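# Set the marble-filled cup onto the coaster

## Task

Place the cup so its entire base rests on the coaster, losing as few marbles as possible. The task fails if the cup is taken far below the table surface or if the coaster ends up noticeably moved from its starting spot. The result counts only if it stays put without the robot holding it, and nothing may be pushed or dropped off the table.

## Robot and tools

Robot: two arms, left_arm and right_arm, mounted facing each other across a table, each with a two-finger gripper. Cameras: cam_head_left, cam_head_right, cam_left_wrist, cam_right_wrist, all 504x504 pixels, returned in that order.

Frame: one scene frame for everything. Origin at the table centre, +z up, table surface at z = +0.020 m. left_arm's base sits on the +y side, right_arm's on the -y side; the names do not refer to image sides. Gripper axes: fingers extend along the gripper's +x, and close and open along its y. The reported end_effector_position is the point between the finger pads, roughly 3-4 cm short of the fingertips. Reported hand positions can be slightly wrong, more so when an arm is stretched out.

Row layout (used by every moving call): one flat list of 16 numbers covering both arms, even if only one moves: left_arm x, y, z, qw, qx, qy, qz, opening, then right_arm x, y, z, qw, qx, qy, qz, opening. x, y, z are an absolute target position in metres in the scene frame; the quaternion is an absolute target orientation, w first, in the scene frame. Opening runs from -1 to 1: +1 fully open (0.088 m), empty fingers touch near -0.80, values below that close no further. Full open to closed takes about 0.5 s or more. A target more than 0.6 m from an arm's last reported position along any of its gripper axes is rejected and nothing is sent. To keep an arm still, resend its last reported position with the quaternion you intend to hold (not a drifted reading) and its desired opening.

execute_actions: argument actions, a list holding at most one item, plus optional pictures (boolean). An empty list just reports the state. An action item is {rows, steps}: rows is 1 to 15 rows of 16 numbers, each row used for one control step of 1/30 s; steps is at most 15 (default 15), and the final row repeats if steps exceed rows. A wait item is {steps: n} with n up to 300; it counts from the previous result, so your thinking time uses up part of it.

move: target is one 16-number row (absolute poses as above); speed in m/s from 0.002 to 0.5, default 0.25, turning capped at twice that in rad/s. Both grippers travel straight lines that finish together, lasting 0.5 to 10 s; paths longer than 10 s are cut short. Rotation goes the shorter way. Openings are applied at the start. Paths ignore obstacles and the other arm; grippers lag, wander and may overshoot speed, especially near full reach. Faster motion and targets set deeper past a contact make impacts and pressing harder. The result adds a move: line giving the ending (done, off_target, moving, held, fault) and active limits, plus each gripper's distance from its target. If only one arm is named, the other finished. held ending: a check blocked that arm's last step. limits=paced: the sent pose was clipped. limits=held: some steps were blocked en route, after which the arm may jump faster than speed.

wait: seconds from 0 to 10; the scene runs with no new commands.

zoom_image: camera (one of the four names) and region [x0, y0, x1, y1] in pixels from the top-left, at most 504 by 504; gives an enlarged view of that camera's latest image.

finished_scene: scene, the integer number of the scene being ended; irreversible, and the result reports success. Replying with no tool call also ends things.

Result lines: the state line lists each gripper's position, quaternion and linear/angular velocity. grip_measured shows finger opening on the command scale (the last joint value is the opening in metres); it may be off by about 1 mm per gripper and reads up to about 3 mm (0.061) narrower when squeezing something hard. Hand target shows where the controller is currently driving each gripper. pose unreachable means the clearance check altered or blocked a command for the named arm; HELD flags steps where a row was not sent in full. MOTOR HOT appears from 50 °C; at 95 °C an OVER-TEMPERATURE FAULT holds the arm, and if it does not cool within 30-60 s the arm and gripper lose power and go limp.

Control behaviour: each step, the commanded pose is limited to 70 mm and 16 degrees from the measured pose, then tracked by damped inverse kinematics, favouring position over orientation. After an action ends an arm only continues to its last clipped pose, so check the result and send the rest. Friction can leave the gripper short or slightly tilted and may swallow tiny moves; verify and correct orientation. The simulation keeps running while you think.

Gripping: to hold something, command an opening about 0.07 below grip_measured for a firm hold, less for a lighter one. Parts under about 3 mm thick get proportionally less force. Pad force limit is about 34-49 N, with a brief spike on first contact.

Joint ranges (rad), base to gripper: waist -3.054 to 3.054, shoulder 0.000 to 3.142, elbow 0.000 to 2.356, wrist pitch -1.571 to 1.571, wrist yaw -1.571 to 1.571, wrist roll -3.142 to 3.142. Load limits (N m): waist 17.6, shoulder 21.8, elbow 21.7, wrist pitch 5.74, wrist yaw 5.72, wrist roll 5.36, including carried weight; reaching one stops that arm for 10 s and drops the rest of the call.

Avoid: arms colliding or pressing on each other, dropping or slamming the cup, tipping it (marbles spill), sliding the coaster, pushing anything off the table, and hard pushes. Loose objects may occasionally be nudged by outside disturbances. Release the cup and confirm it rests on the coaster unaided before ending. Quicker, smoother, lower-effort runs are better.

Each tool is called after "Call:" as name(argument=value, ...) on one line, values as JSON.

## Session

I'll start by looking at the current state.

Call:
execute_actions(actions=[])

Scene clock: 0.00 s of 3960.00 s.
left_arm: end_effector_position=(-0.0446, +0.1258, +0.3773) grip_measured=+0.821 end_effector_quat_wxyz=(+0.574, -0.021, -0.015, -0.819) end_effector_velocity=(+0.000, +0.000, -0.002) end_effector_angular_velocity=(+0.010, +0.005, +0.004) | right_arm: end_effector_position=(-0.1025, -0.2729, +0.2084) grip_measured=+0.821 end_effector_quat_wxyz=(+0.789, -0.472, +0.181, +0.349) end_effector_velocity=(-0.000, -0.000, +0.000) end_effector_angular_velocity=(+0.002, +0.009, -0.003)
Joint positions: left_arm=[-0.009  0.842  0.65   0.243  0.003  0.001  0.079] | right_arm=[-0.161  1.447  0.683 -0.289  0.785 -0.01   0.079]
Joint velocities: left_arm=[-0.002 -0.002 -0.002 -0.007 -0.007 -0.007 -0.   ] | right_arm=[-0.002 -0.002  0.002 -0.007 -0.007  0.007 -0.   ]
Motor temperatures (°C, as the motors report them): left_arm=[27 28 29 25 28 26] | right_arm=[28 25 28 26 26 29]
Heat: left arm: hottest elbow 29 °C (+0.0 °C/min); right arm: hottest wrist roll 29 °C (+0.0 °C/min).
Hand target (left_arm): -0.045, +0.126, +0.377; -0.574, +0.021, +0.015, +0.819
Hand target (right_arm): -0.102, -0.273, +0.208; +0.789, -0.472, +0.181, +0.349

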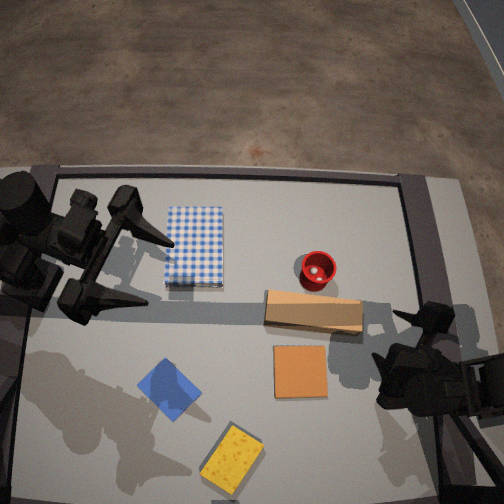

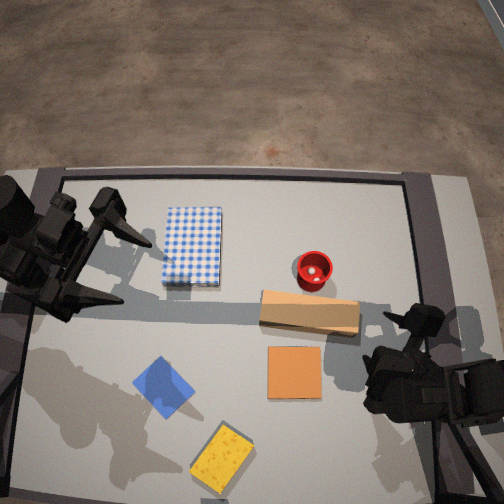

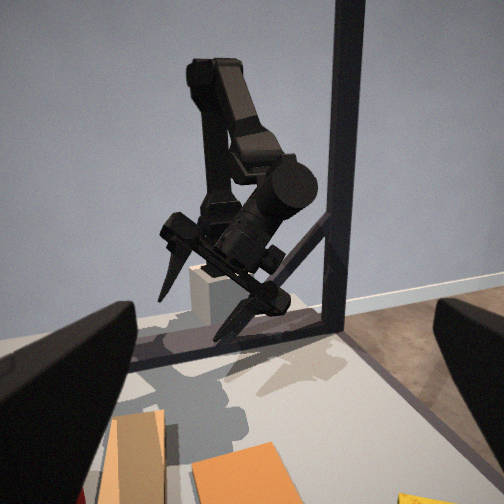

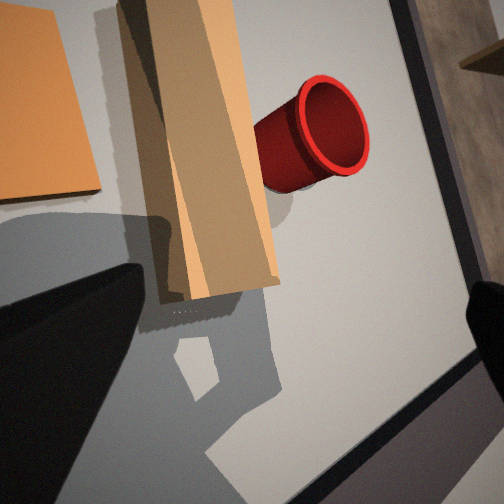

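Call:
zoom_image(camera="cam_head_left", region=[120, 190, 400, 500])

Call:
zoom_image(camera="cam_head_right", region=[240, 230, 400, 410])

Region (120, 190, 400, 500) of cam_head_left's 504x504 image, scaled by 1.626, with more detail than that image has; it fills the left 455 columns of this view, and the rest is white.

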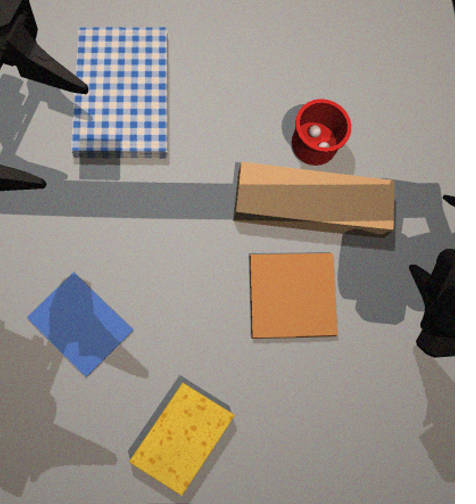

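Region (240, 230, 400, 410) of cam_head_right's 504x504 image, scaled by 2.800, with more detail than that image has.

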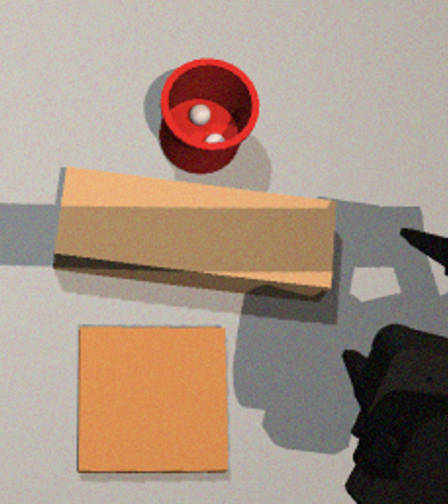

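Call:
zoom_image(camera="cam_head_left", region=[60, 180, 200, 330])

Call:
zoom_image(camera="cam_head_left", region=[340, 280, 504, 440])

Region (60, 180, 200, 330) of cam_head_left's 504x504 image, scaled by 3.360, with more detail than that image has; it fills the left 470 columns of this view, and the rest is white.

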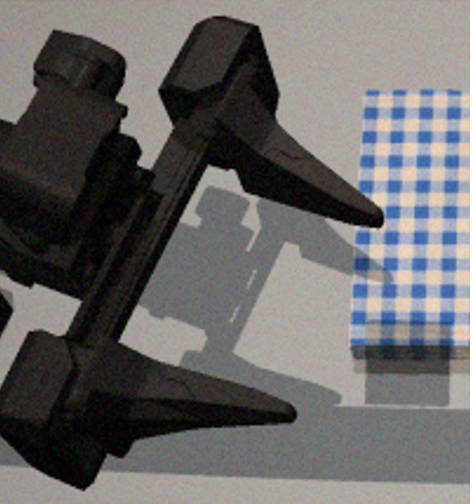

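Region (340, 280, 504, 440) of cam_head_left's 504x504 image, scaled by 3.073, with more detail than that image has; it fills the top 492 rows of this view, and the rest is white.

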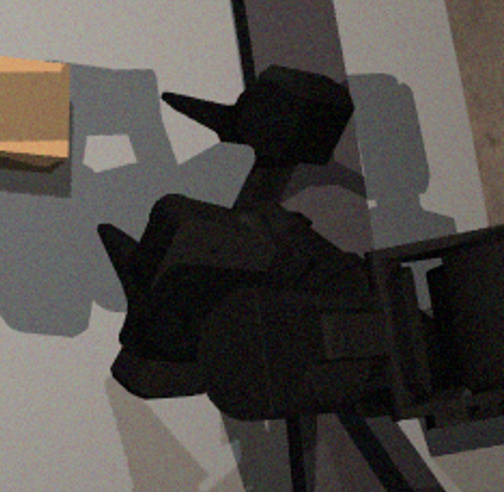

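Call:
move(target=[-0.0446,0.1258,0.3773,0.574,-0.021,-0.015,-0.819,1.0, 0.05,-0.31,0.20,0.814,-0.139,0.218,0.519,1.0], speed=0.25)

Scene clock: 91.40 s of 3960.00 s.
left_arm: end_effector_position=(-0.0446, +0.1258, +0.3773) grip_measured=+0.980 end_effector_quat_wxyz=(+0.574, -0.021, -0.015, -0.819) end_effector_velocity=(+0.003, -0.000, -0.002) end_effector_angular_velocity=(+0.005, -0.008, +0.020) | right_arm: end_effector_position=(+0.0455, -0.3097, +0.1993) grip_measured=+0.981 end_effector_quat_wxyz=(+0.814, -0.138, +0.218, +0.521) end_effector_velocity=(-0.002, -0.000, -0.002) end_effector_angular_velocity=(+0.014, +0.024, +0.015)
Joint positions: left_arm=[-0.009  0.842  0.65   0.243  0.003  0.001  0.087] | right_arm=[-1.129  1.482  0.472  0.43  -0.423 -0.259  0.087]
Joint velocities: left_arm=[-0.002 -0.002 -0.002 -0.007 -0.022  0.007 -0.   ] | right_arm=[-0.012  0.012 -0.002  0.007 -0.037  0.007 -0.   ]
Motor temperatures (°C, as the motors report them): left_arm=[27 29 36 34 28 26] | right_arm=[28 28 32 28 26 29]
Heat: left arm: hottest elbow 36 °C (+2.0 °C/min); right arm: hottest elbow 32 °C (+2.0 °C/min).
Hand target (left_arm): -0.045, +0.126, +0.377; -0.574, +0.021, +0.015, +0.819
Hand target (right_arm): +0.048, -0.308, +0.200; +0.814, -0.135, +0.218, +0.521
Off the commanded pose (left_arm): 0.000 m, 0 deg.
Off the commanded pose (right_arm): 0.005 m, 0 deg.
After step 90, 86.33 s passed at rest.
move: done

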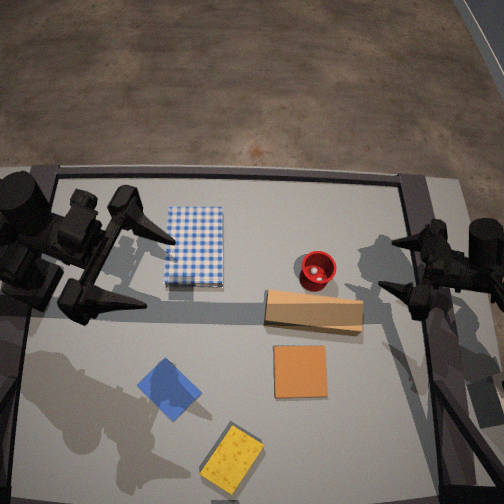

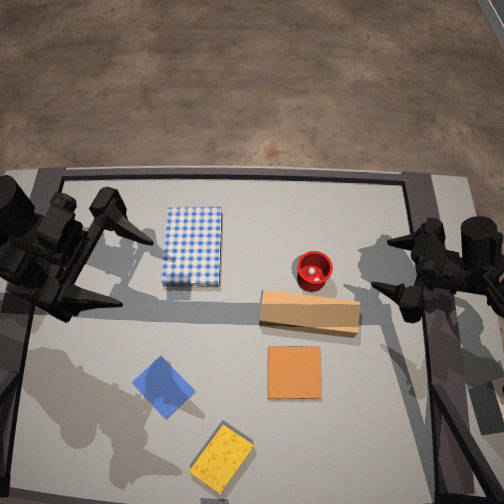

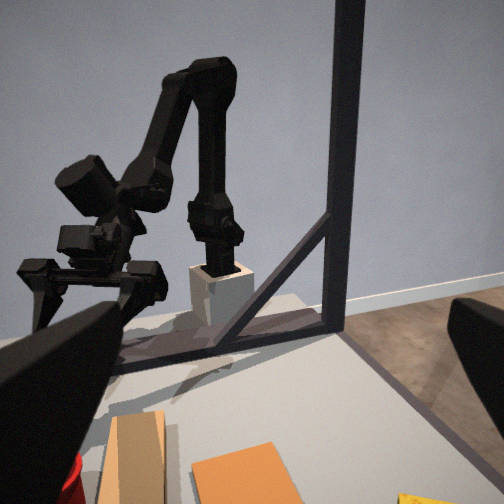

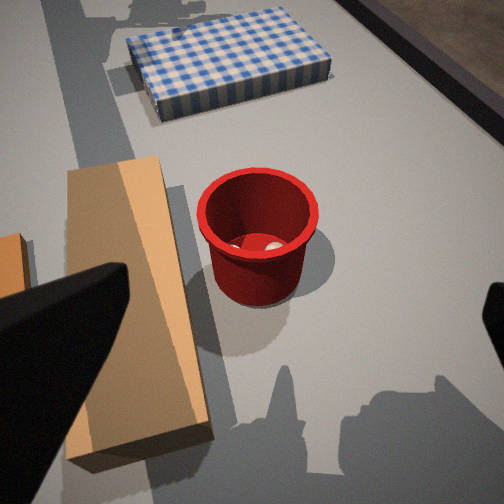

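Call:
move(target=[-0.0446,0.1258,0.3773,0.574,-0.021,-0.015,-0.819,1.0, 0.061,-0.276,0.125,0.814,-0.139,0.218,0.519,1.0], speed=0.15)

Scene clock: 117.40 s of 3960.00 s.
left_arm: end_effector_position=(-0.0446, +0.1258, +0.3773) grip_measured=+0.980 end_effector_quat_wxyz=(+0.574, -0.021, -0.015, -0.819) end_effector_velocity=(-0.001, +0.002, -0.003) end_effector_angular_velocity=(+0.004, -0.010, -0.009) | right_arm: end_effector_position=(+0.0597, -0.2782, +0.1277) grip_measured=+0.981 end_effector_quat_wxyz=(+0.814, -0.140, +0.217, +0.520) end_effector_velocity=(+0.000, -0.002, -0.005) end_effector_angular_velocity=(-0.007, -0.006, -0.005)
Joint positions: left_arm=[-0.009  0.842  0.65   0.243  0.003  0.001  0.087] | right_arm=[-1.065  1.923  0.505  0.855 -0.366 -0.225  0.087]
Joint velocities: left_arm=[-0.002 -0.007 -0.007 -0.007  0.007  0.007 -0.   ] | right_arm=[-0.002  0.017 -0.007  0.022  0.007 -0.007 -0.   ]
Motor temperatures (°C, as the motors report them): left_arm=[27 29 37 35 28 26] | right_arm=[28 27 33 30 26 29]
Heat: left arm: hottest elbow 37 °C (+2.0 °C/min); right arm: hottest elbow 33 °C (+2.0 °C/min).
Hand target (left_arm): -0.045, +0.126, +0.377; -0.574, +0.021, +0.015, +0.819
Hand target (right_arm): +0.061, -0.276, +0.125; +0.814, -0.139, +0.218, +0.519
Off the commanded pose (left_arm): 0.000 m, 0 deg.
Off the commanded pose (right_arm): 0.004 m, 0 deg.
After step 90, 21.90 s passed at rest.
move: done

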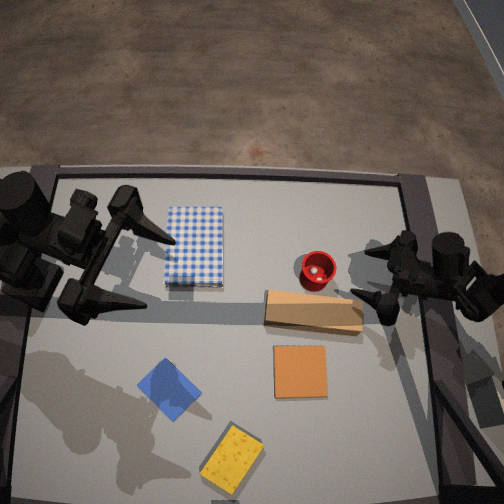

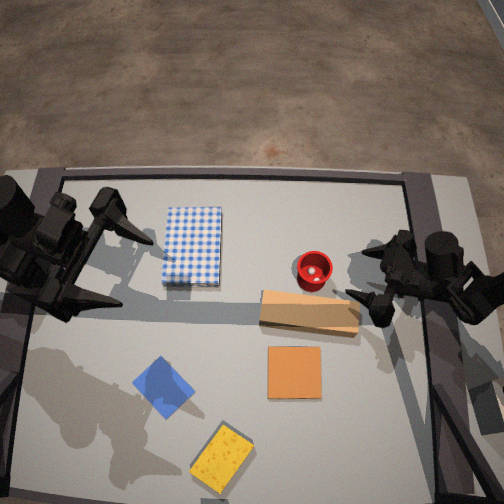

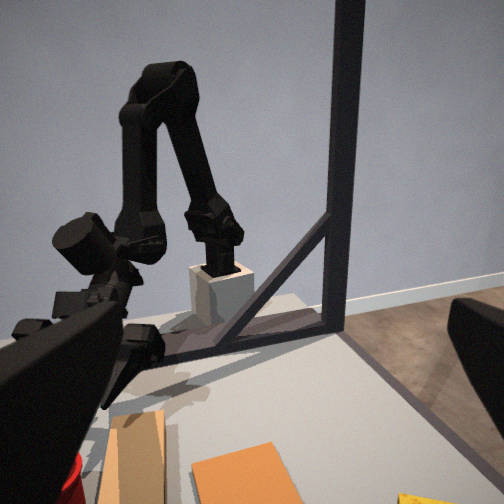

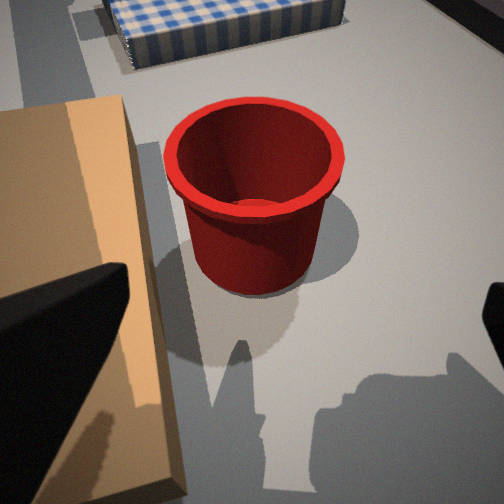

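Call:
zoom_image(camera="cam_head_left", region=[280, 220, 440, 340])

Region (280, 220, 440, 340) of cam_head_left's 504x504 image, scaled by 3.150, with more detail than that image has; it fills the top 378 rows of this view, and the rest is white.

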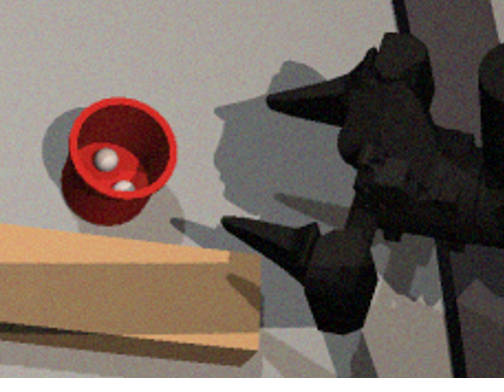

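Call:
move(target=[-0.0446,0.1258,0.3773,0.574,-0.021,-0.015,-0.819,1.0, 0.085,-0.179,0.16,0.843,0.0,0.537,0.0,1.0], speed=0.2)

Scene clock: 206.87 s of 3960.00 s.
left_arm: end_effector_position=(-0.0446, +0.1258, +0.3773) grip_measured=+0.980 end_effector_quat_wxyz=(+0.574, -0.021, -0.015, -0.819) end_effector_velocity=(+0.001, +0.001, -0.004) end_effector_angular_velocity=(+0.019, +0.001, +0.004) | right_arm: end_effector_position=(+0.0852, -0.1816, +0.1658) grip_measured=+0.981 end_effector_quat_wxyz=(+0.844, +0.004, +0.536, +0.002) end_effector_velocity=(+0.001, -0.003, -0.001) end_effector_angular_velocity=(-0.017, +0.019, -0.012)
Joint positions: left_arm=[-0.009  0.842  0.65   0.243  0.003  0.001  0.087] | right_arm=[-0.716  2.24   1.747 -0.845  0.376  1.017  0.087]
Joint velocities: left_arm=[-0.002 -0.007 -0.002 -0.022 -0.007 -0.007 -0.   ] | right_arm=[-0.007  0.012  0.022 -0.037 -0.007  0.007  0.   ]
Motor temperatures (°C, as the motors report them): left_arm=[27 29 38 37 28 26] | right_arm=[28 29 32 32 26 29]
Heat: left arm: hottest elbow 38 °C (+1.0 °C/min); right arm: hottest elbow 32 °C (+0.0 °C/min).
Hand target (left_arm): -0.045, +0.126, +0.377; -0.574, +0.021, +0.015, +0.819
Hand target (right_arm): +0.085, -0.180, +0.160; +0.843, +0.000, +0.538, -0.001
Off the commanded pose (left_arm): 0.000 m, 0 deg.
Off the commanded pose (right_arm): 0.006 m, 0 deg.
After step 90, 82.73 s passed at rest.
move: done

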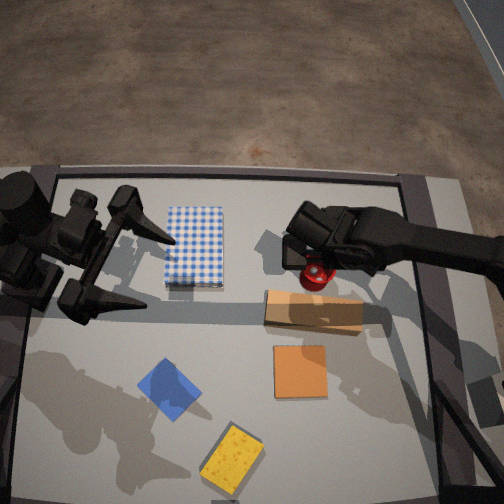

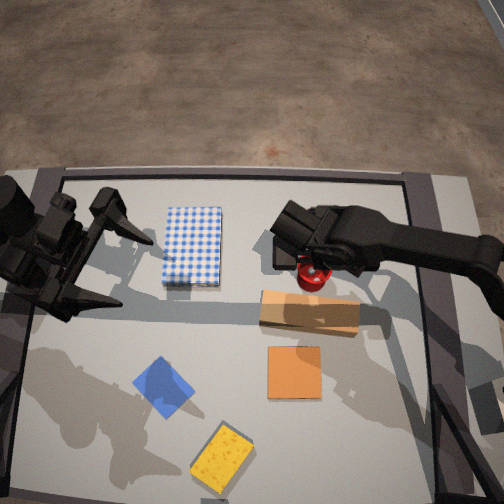

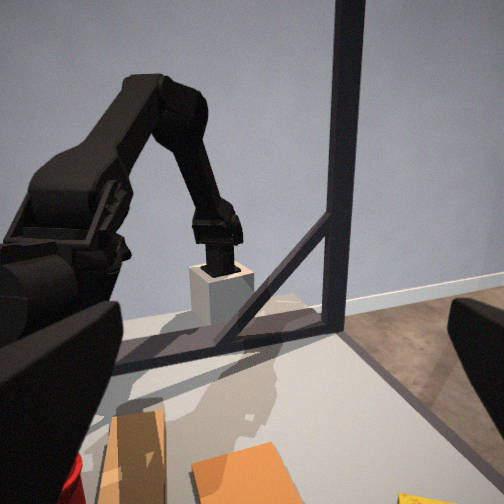

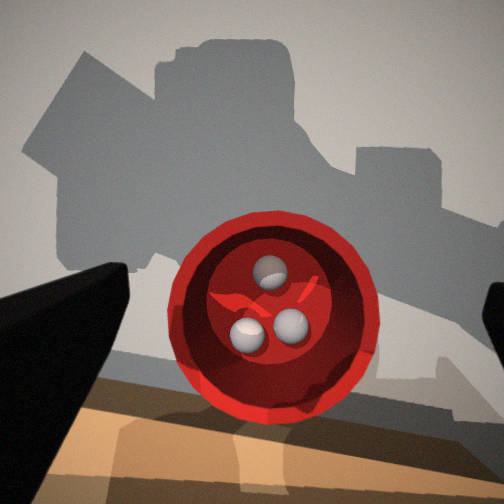

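Call:
zoom_image(camera="cam_right_wrist", region=[100, 180, 504, 504])

Region (100, 180, 504, 504) of cam_right_wrist's 504x504 image, scaled by 1.248, with more detail than that image has; it fills the top 404 rows of this view, and the rest is white.

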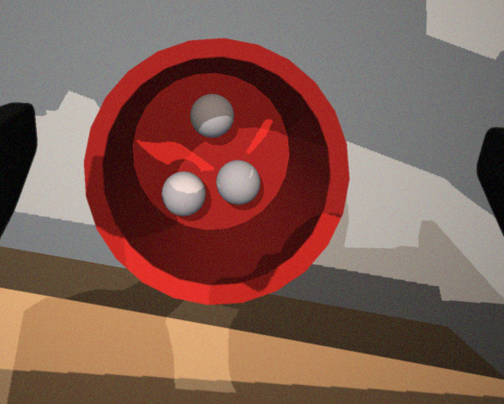

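Call:
move(target=[-0.0446,0.1258,0.3773,0.574,-0.021,-0.015,-0.819,1.0, 0.080,-0.172,0.140,0.843,0.0,0.537,0.0,1.0], speed=0.08)

Scene clock: 262.97 s of 3960.00 s.
left_arm: end_effector_position=(-0.0446, +0.1258, +0.3773) grip_measured=+0.980 end_effector_quat_wxyz=(+0.574, -0.021, -0.015, -0.819) end_effector_velocity=(-0.001, +0.001, +0.001) end_effector_angular_velocity=(-0.009, -0.004, +0.000) | right_arm: end_effector_position=(+0.0818, -0.1707, +0.1504) grip_measured=+0.981 end_effector_quat_wxyz=(+0.845, +0.008, +0.534, +0.006) end_effector_velocity=(-0.000, -0.000, -0.001) end_effector_angular_velocity=(+0.002, +0.005, +0.006)
Joint positions: left_arm=[-0.009  0.842  0.65   0.243  0.003  0.001  0.087] | right_arm=[-0.698  2.28   1.75  -0.801  0.378  1.034  0.087]
Joint velocities: left_arm=[-0.007 -0.002 -0.002  0.007 -0.007  0.007  0.   ] | right_arm=[-0.002 -0.002 -0.007  0.007 -0.007 -0.007 -0.   ]
Motor temperatures (°C, as the motors report them): left_arm=[27 29 39 37 28 26] | right_arm=[28 33 34 29 26 29]
Heat: left arm: hottest elbow 39 °C (+1.0 °C/min); right arm: hottest elbow 34 °C (+1.0 °C/min).
Hand target (left_arm): -0.045, +0.126, +0.377; -0.574, +0.021, +0.015, +0.819
Hand target (right_arm): +0.080, -0.172, +0.140; +0.843, -0.000, +0.537, -0.000
Off the commanded pose (left_arm): 0.000 m, 0 deg.
Off the commanded pose (right_arm): 0.011 m, 1 deg.
After step 90, 52.27 s passed at rest.
move: off_target (right_arm)

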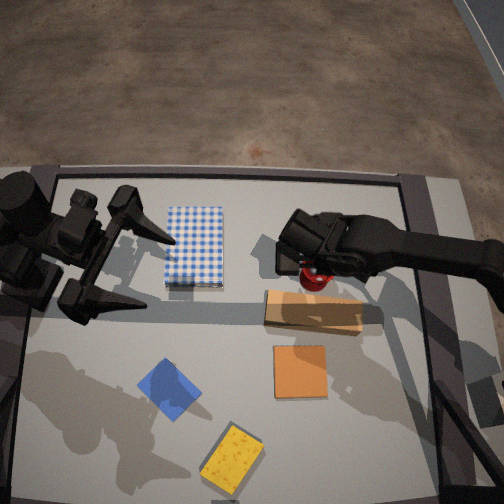

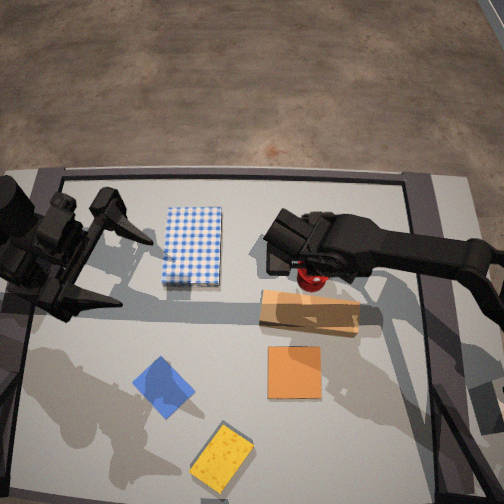

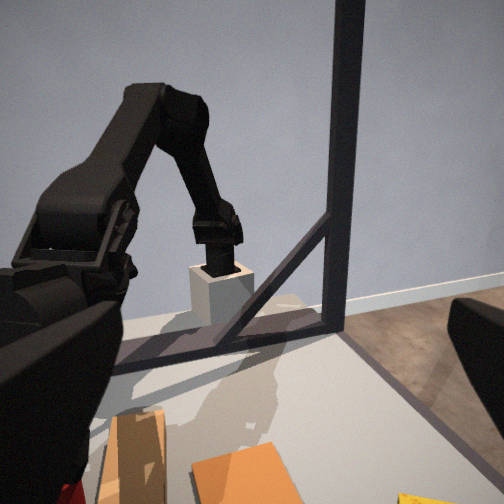

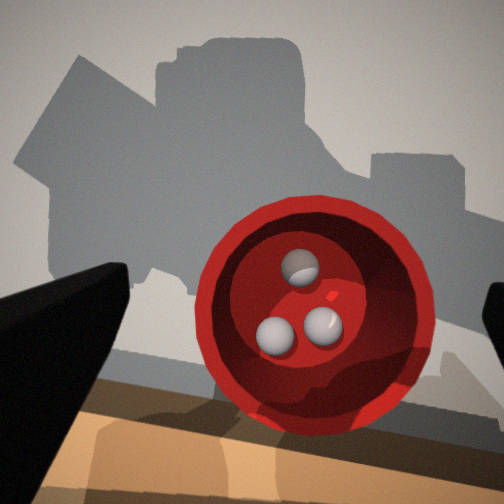

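Call:
move(target=[-0.0446,0.1258,0.3773,0.574,-0.021,-0.015,-0.819,1.0, 0.087,-0.177,0.122,0.843,0.0,0.537,0.0,1.0], speed=0.06)

Scene clock: 279.53 s of 3960.00 s.
left_arm: end_effector_position=(-0.0446, +0.1258, +0.3773) grip_measured=+0.980 end_effector_quat_wxyz=(+0.574, -0.021, -0.015, -0.819) end_effector_velocity=(+0.000, +0.000, -0.005) end_effector_angular_velocity=(+0.018, -0.014, +0.005) | right_arm: end_effector_position=(+0.0881, -0.1724, +0.1343) grip_measured=+0.981 end_effector_quat_wxyz=(+0.847, +0.011, +0.531, +0.007) end_effector_velocity=(+0.003, +0.001, +0.005) end_effector_angular_velocity=(+0.008, -0.015, +0.002)
Joint positions: left_arm=[-0.009  0.842  0.65   0.243  0.003  0.001  0.087] | right_arm=[-0.711  2.3    1.714 -0.732  0.378  1.02   0.087]
Joint velocities: left_arm=[-0.002 -0.002 -0.002 -0.022 -0.007  0.007  0.   ] | right_arm=[-0.002 -0.007  0.002  0.007  0.007 -0.007 -0.   ]
Motor temperatures (°C, as the motors report them): left_arm=[27 29 39 38 28 26] | right_arm=[28 34 34 29 26 29]
Heat: left arm: hottest elbow 39 °C (+1.0 °C/min); right arm: hottest shoulder 34 °C (+1.0 °C/min).
Hand target (left_arm): -0.045, +0.126, +0.377; -0.574, +0.021, +0.015, +0.819
Hand target (right_arm): +0.087, -0.177, +0.122; +0.843, +0.000, +0.537, +0.000
Off the commanded pose (left_arm): 0.000 m, 0 deg.
Off the commanded pose (right_arm): 0.013 m, 2 deg.
After step 90, 12.70 s passed at rest.
move: off_target (right_arm)

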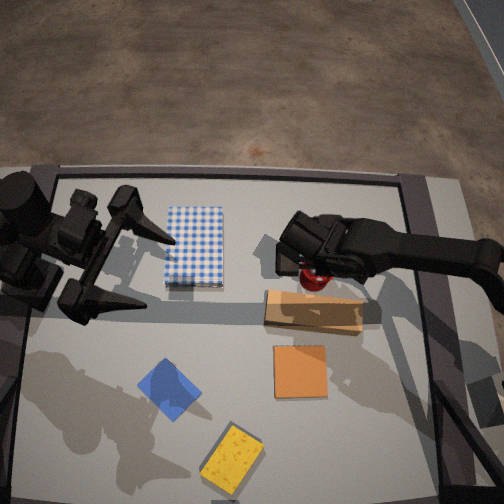

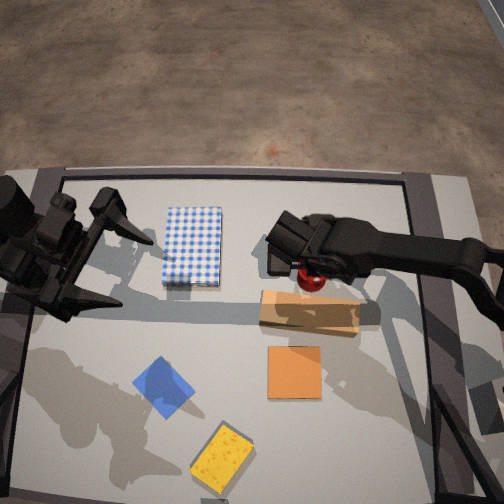

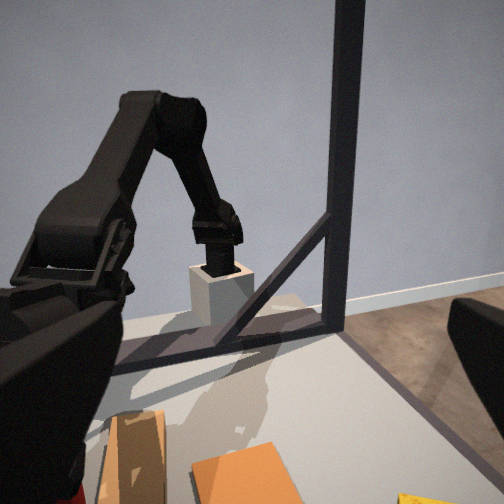

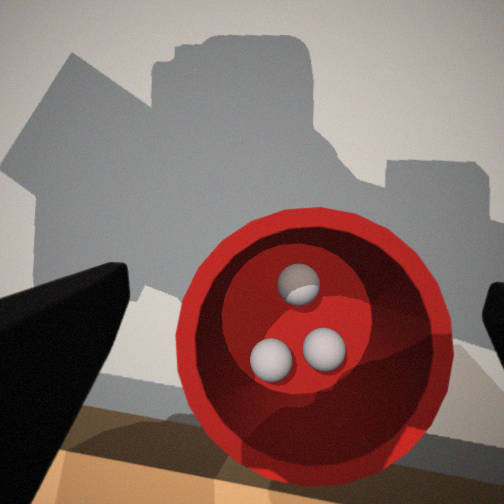

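Call:
move(target=[-0.0446,0.1258,0.3773,0.574,-0.021,-0.015,-0.819,1.0, 0.087,-0.1805,0.110,0.843,0.0,0.537,0.0,1.0], speed=0.05)

Scene clock: 286.63 s of 3960.00 s.
left_arm: end_effector_position=(-0.0446, +0.1258, +0.3773) grip_measured=+0.980 end_effector_quat_wxyz=(+0.574, -0.021, -0.015, -0.819) end_effector_velocity=(+0.000, -0.001, -0.003) end_effector_angular_velocity=(+0.014, +0.003, +0.004) | right_arm: end_effector_position=(+0.0883, -0.1754, +0.1225) grip_measured=+0.981 end_effector_quat_wxyz=(+0.847, +0.011, +0.531, +0.007) end_effector_velocity=(+0.000, -0.000, -0.004) end_effector_angular_velocity=(-0.008, +0.007, +0.019)
Joint positions: left_arm=[-0.009  0.842  0.65   0.243  0.003  0.001  0.087] | right_arm=[-0.715  2.307  1.676 -0.685  0.378  1.016  0.087]
Joint velocities: left_arm=[-0.002  0.002 -0.002 -0.007 -0.007 -0.007 -0.   ] | right_arm=[-0.002  0.007 -0.002  0.007 -0.007 -0.022 -0.   ]
Motor temperatures (°C, as the motors report them): left_arm=[27 29 39 38 28 26] | right_arm=[28 34 33 29 26 29]
Heat: left arm: hottest elbow 39 °C (+1.0 °C/min); right arm: hottest shoulder 34 °C (+1.0 °C/min).
Hand target (left_arm): -0.045, +0.126, +0.377; -0.574, +0.021, +0.015, +0.819
Hand target (right_arm): +0.087, -0.181, +0.110; +0.843, -0.000, +0.537, +0.000
Off the commanded pose (left_arm): 0.000 m, 0 deg.
Off the commanded pose (right_arm): 0.014 m, 2 deg.
After step 90, 3.20 s passed at rest.
move: off_target (right_arm)

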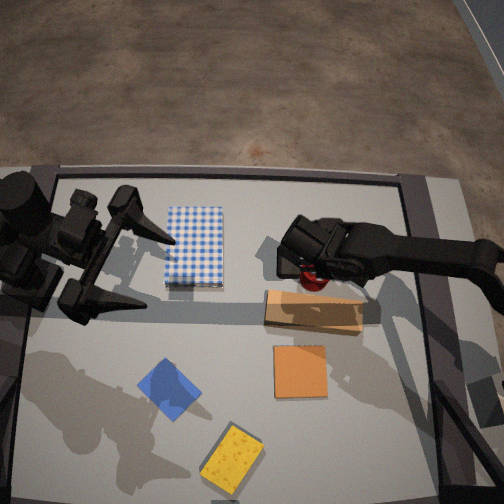

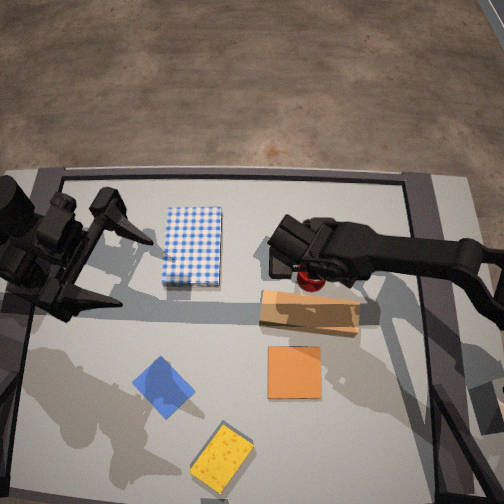

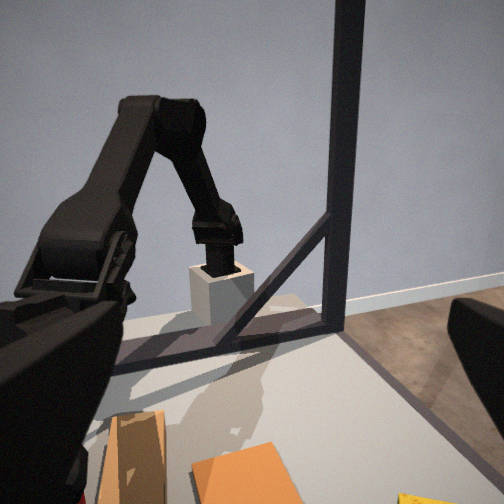

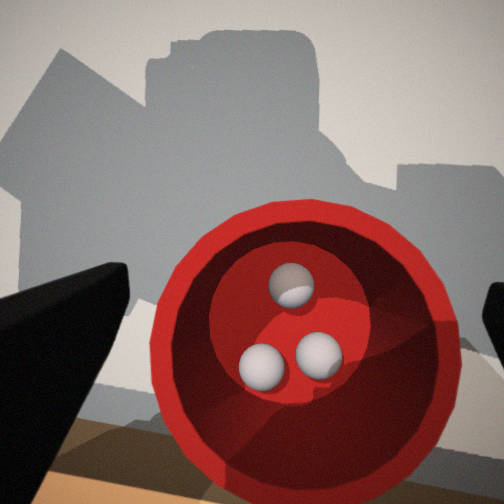

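Call:
move(target=[-0.0446,0.1258,0.3773,0.574,-0.021,-0.015,-0.819,1.0, 0.087,-0.1805,0.090,0.843,0.0,0.537,0.0,1.0], speed=0.05)

Scene clock: 290.73 s of 3960.00 s.
left_arm: end_effector_position=(-0.0446, +0.1258, +0.3773) grip_measured=+0.980 end_effector_quat_wxyz=(+0.574, -0.021, -0.015, -0.819) end_effector_velocity=(-0.003, +0.001, -0.005) end_effector_angular_velocity=(+0.018, -0.015, -0.014) | right_arm: end_effector_position=(+0.0884, -0.1752, +0.1021) grip_measured=+0.981 end_effector_quat_wxyz=(+0.847, +0.010, +0.531, +0.007) end_effector_velocity=(+0.002, -0.002, +0.002) end_effector_angular_velocity=(-0.009, -0.005, +0.002)
Joint positions: left_arm=[-0.009  0.842  0.65   0.243  0.003  0.001  0.087] | right_arm=[-0.715  2.342  1.649 -0.625  0.378  1.016  0.087]
Joint velocities: left_arm=[-0.007 -0.002 -0.002 -0.022  0.007  0.007 -0.   ] | right_arm=[-0.002 -0.002  0.002 -0.007  0.007 -0.007  0.   ]
Motor temperatures (°C, as the motors report them): left_arm=[27 29 39 38 28 26] | right_arm=[28 34 33 29 26 29]
Heat: left arm: hottest elbow 39 °C (+0.0 °C/min); right arm: hottest shoulder 34 °C (+1.0 °C/min).
Hand target (left_arm): -0.045, +0.126, +0.377; -0.574, +0.021, +0.015, +0.819
Hand target (right_arm): +0.087, -0.181, +0.090; +0.843, +0.000, +0.537, -0.000
Off the commanded pose (left_arm): 0.000 m, 0 deg.
Off the commanded pose (right_arm): 0.013 m, 2 deg.
After step 90, 0.07 s passed at rest.
move: off_target (right_arm)

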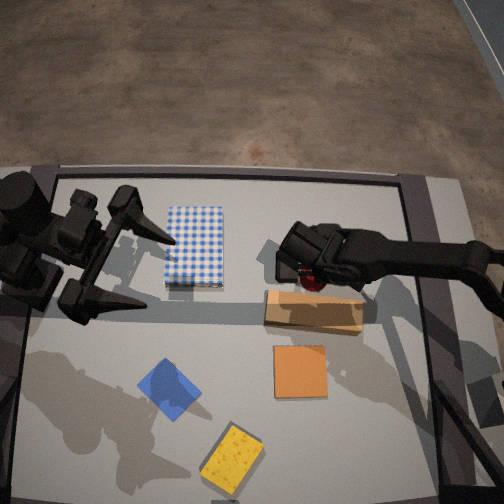

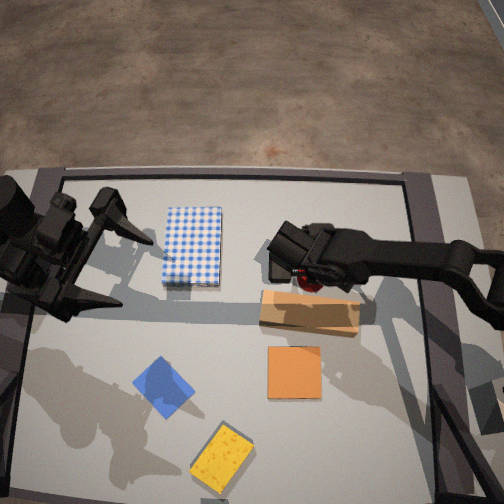

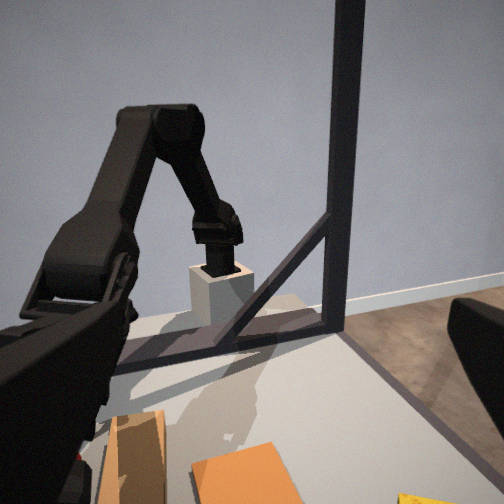

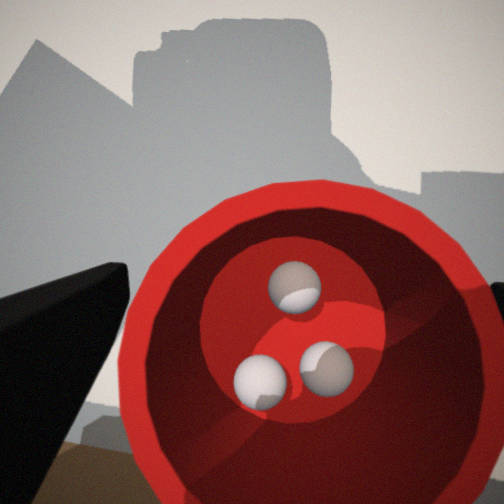

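Call:
execute_actions(actions=[{"rows": [[-0.0446,0.1258,0.3773,0.574,-0.021,-0.015,-0.819,1.0, 0.0884,-0.1752,0.100,0.847,0.010,0.531,0.007,0.80],[-0.0446,0.1258,0.3773,0.574,-0.021,-0.015,-0.819,1.0, 0.0884,-0.1752,0.100,0.847,0.010,0.531,0.007,0.75],[-0.0446,0.1258,0.3773,0.574,-0.021,-0.015,-0.819,1.0, 0.0884,-0.1752,0.100,0.847,0.010,0.531,0.007,0.70],[-0.0446,0.1258,0.3773,0.574,-0.021,-0.015,-0.819,1.0, 0.0884,-0.1752,0.100,0.847,0.010,0.531,0.007,0.66],[-0.0446,0.1258,0.3773,0.574,-0.021,-0.015,-0.819,1.0, 0.0884,-0.1752,0.100,0.847,0.010,0.531,0.007,0.62],[-0.0446,0.1258,0.3773,0.574,-0.021,-0.015,-0.819,1.0, 0.0884,-0.1752,0.100,0.847,0.010,0.531,0.007,0.59],[-0.0446,0.1258,0.3773,0.574,-0.021,-0.015,-0.819,1.0, 0.0884,-0.1752,0.100,0.847,0.010,0.531,0.007,0.56],[-0.0446,0.1258,0.3773,0.574,-0.021,-0.015,-0.819,1.0, 0.0884,-0.1752,0.100,0.847,0.010,0.531,0.007,0.53],[-0.0446,0.1258,0.3773,0.574,-0.021,-0.015,-0.819,1.0, 0.0884,-0.1752,0.100,0.847,0.010,0.531,0.007,0.50],[-0.0446,0.1258,0.3773,0.574,-0.021,-0.015,-0.819,1.0, 0.0884,-0.1752,0.100,0.847,0.010,0.531,0.007,0.48]], "steps": 15}])

Scene clock: 311.57 s of 3960.00 s.
left_arm: end_effector_position=(-0.0446, +0.1258, +0.3773) grip_measured=+0.980 end_effector_quat_wxyz=(+0.574, -0.021, -0.015, -0.819) end_effector_velocity=(+0.000, +0.000, -0.005) end_effector_angular_velocity=(+0.023, -0.000, +0.004) | right_arm: end_effector_position=(+0.0887, -0.1746, +0.1021) grip_measured=+0.512 end_effector_quat_wxyz=(+0.848, +0.012, +0.530, +0.008) end_effector_velocity=(-0.002, +0.001, +0.003) end_effector_angular_velocity=(+0.002, +0.005, +0.011)
Joint positions: left_arm=[-0.009  0.842  0.65   0.243  0.003  0.001  0.087] | right_arm=[-0.715  2.342  1.649 -0.621  0.378  1.016  0.064]
Joint velocities: left_arm=[-0.002 -0.002 -0.002 -0.022 -0.007 -0.007  0.   ] | right_arm=[ 0.002 -0.007  0.002 -0.007 -0.007 -0.007 -0.008]
Motor temperatures (°C, as the motors report them): left_arm=[27 29 40 38 28 26] | right_arm=[28 35 33 29 26 29]
Heat: left arm: hottest elbow 40 °C (+1.0 °C/min); right arm: hottest shoulder 35 °C (+1.0 °C/min).
Hand target (left_arm): -0.045, +0.126, +0.377; -0.574, +0.021, +0.015, +0.819
Hand target (right_arm): +0.088, -0.175, +0.100; +0.847, +0.010, +0.531, +0.007
Off the commanded pose (left_arm): 0.000 m, 0 deg.
Off the commanded pose (right_arm): 0.002 m, 0 deg.
Steps of this call (steps 1 to 90: nothing new was sent; then 17.33 s passed at rest; steps 91 to 105: all 15 steps of this action). Readings (end_effector_position):
91: left_arm (-0.0446, +0.1258, +0.3773) | right_arm (+0.0884, -0.1751, +0.1020)
92: left_arm (-0.0446, +0.1258, +0.3773) | right_arm (+0.0885, -0.1750, +0.1020)
94: left_arm (-0.0446, +0.1258, +0.3773) | right_arm (+0.0886, -0.1748, +0.1021)
98: left_arm (-0.0446, +0.1258, +0.3773) | right_arm (+0.0887, -0.1747, +0.1021)
105: the state above

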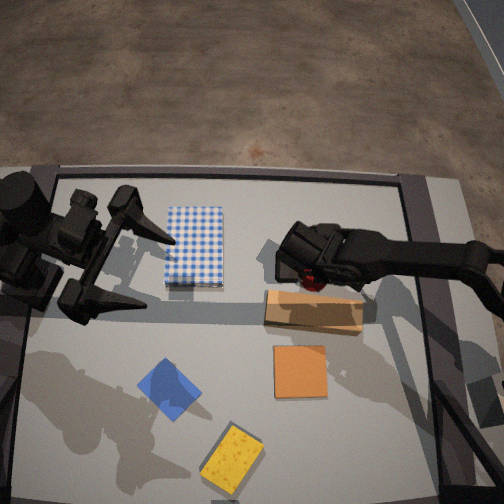

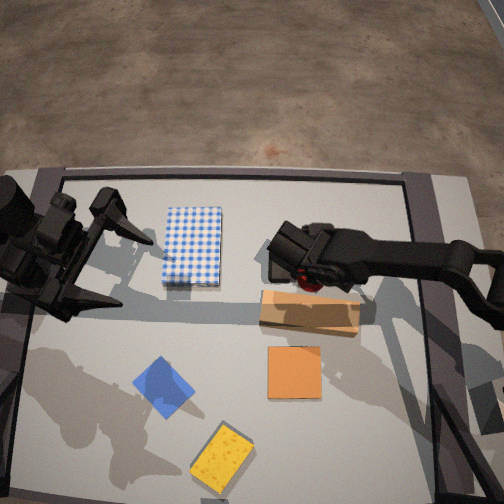

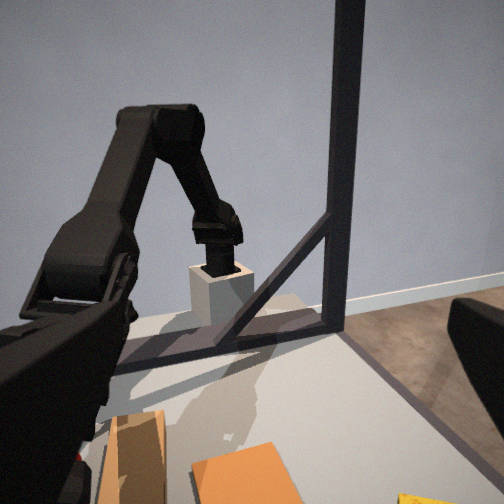

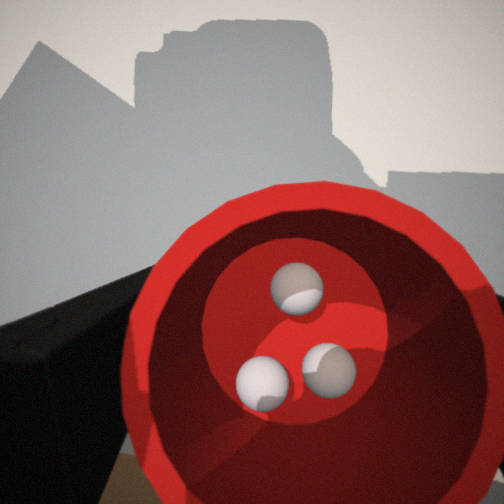

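Call:
execute_actions(actions=[{"rows": [[-0.0446,0.1258,0.3773,0.574,-0.021,-0.015,-0.819,1.0, 0.0884,-0.1752,0.100,0.847,0.010,0.531,0.007,0.44]], "steps": 15}])

Scene clock: 314.63 s of 3960.00 s.
left_arm: end_effector_position=(-0.0446, +0.1258, +0.3773) grip_measured=+0.980 end_effector_quat_wxyz=(+0.574, -0.021, -0.015, -0.819) end_effector_velocity=(+0.002, +0.001, -0.004) end_effector_angular_velocity=(+0.014, -0.012, +0.010) | right_arm: end_effector_position=(+0.0887, -0.1746, +0.1021) grip_measured=+0.487 end_effector_quat_wxyz=(+0.848, +0.012, +0.530, +0.008) end_effector_velocity=(+0.002, -0.002, +0.002) end_effector_angular_velocity=(-0.009, -0.005, +0.002)
Joint positions: left_arm=[-0.009  0.842  0.65   0.243  0.003  0.001  0.087] | right_arm=[-0.715  2.342  1.649 -0.621  0.378  1.016  0.063]
Joint velocities: left_arm=[ 0.002 -0.007 -0.002 -0.022 -0.007  0.007 -0.   ] | right_arm=[-0.002 -0.002  0.002 -0.007  0.007 -0.007  0.   ]
Motor temperatures (°C, as the motors report them): left_arm=[27 29 40 38 28 26] | right_arm=[28 35 33 29 26 29]
Heat: left arm: hottest elbow 40 °C (+1.0 °C/min); right arm: hottest shoulder 35 °C (+1.0 °C/min).
Hand target (left_arm): -0.045, +0.126, +0.377; -0.574, +0.021, +0.015, +0.819
Hand target (right_arm): +0.088, -0.175, +0.100; +0.847, +0.010, +0.531, +0.007
Off the commanded pose (left_arm): 0.000 m, 0 deg.
Off the commanded pose (right_arm): 0.002 m, 0 deg.
Steps of this call (steps 1 to 77: nothing new was sent; steps 78 to 92: all 15 steps of this action). Readings (end_effector_position):
78: left_arm (-0.0446, +0.1258, +0.3773) | right_arm (+0.0887, -0.1746, +0.1021)
79: left_arm (-0.0446, +0.1258, +0.3773) | right_arm (+0.0887, -0.1746, +0.1021)
81: left_arm (-0.0446, +0.1258, +0.3773) | right_arm (+0.0887, -0.1746, +0.1021)
85: left_arm (-0.0446, +0.1258, +0.3773) | right_arm (+0.0887, -0.1746, +0.1021)
92: the state above

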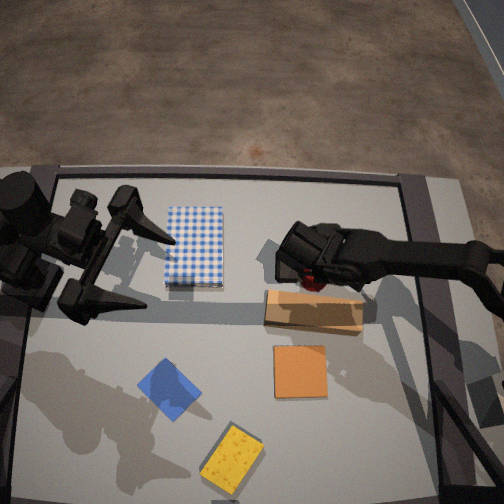

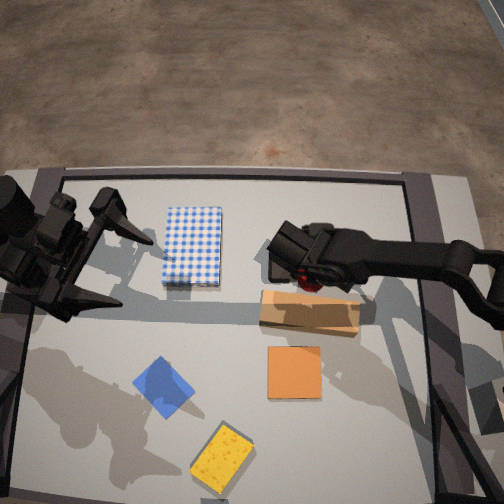

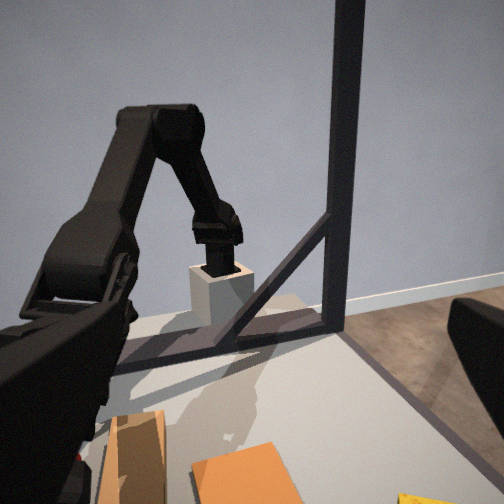

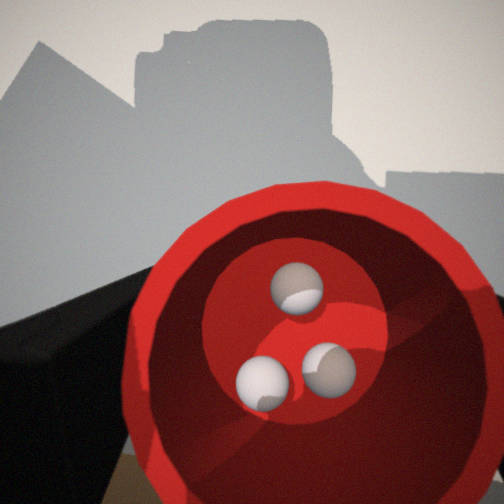

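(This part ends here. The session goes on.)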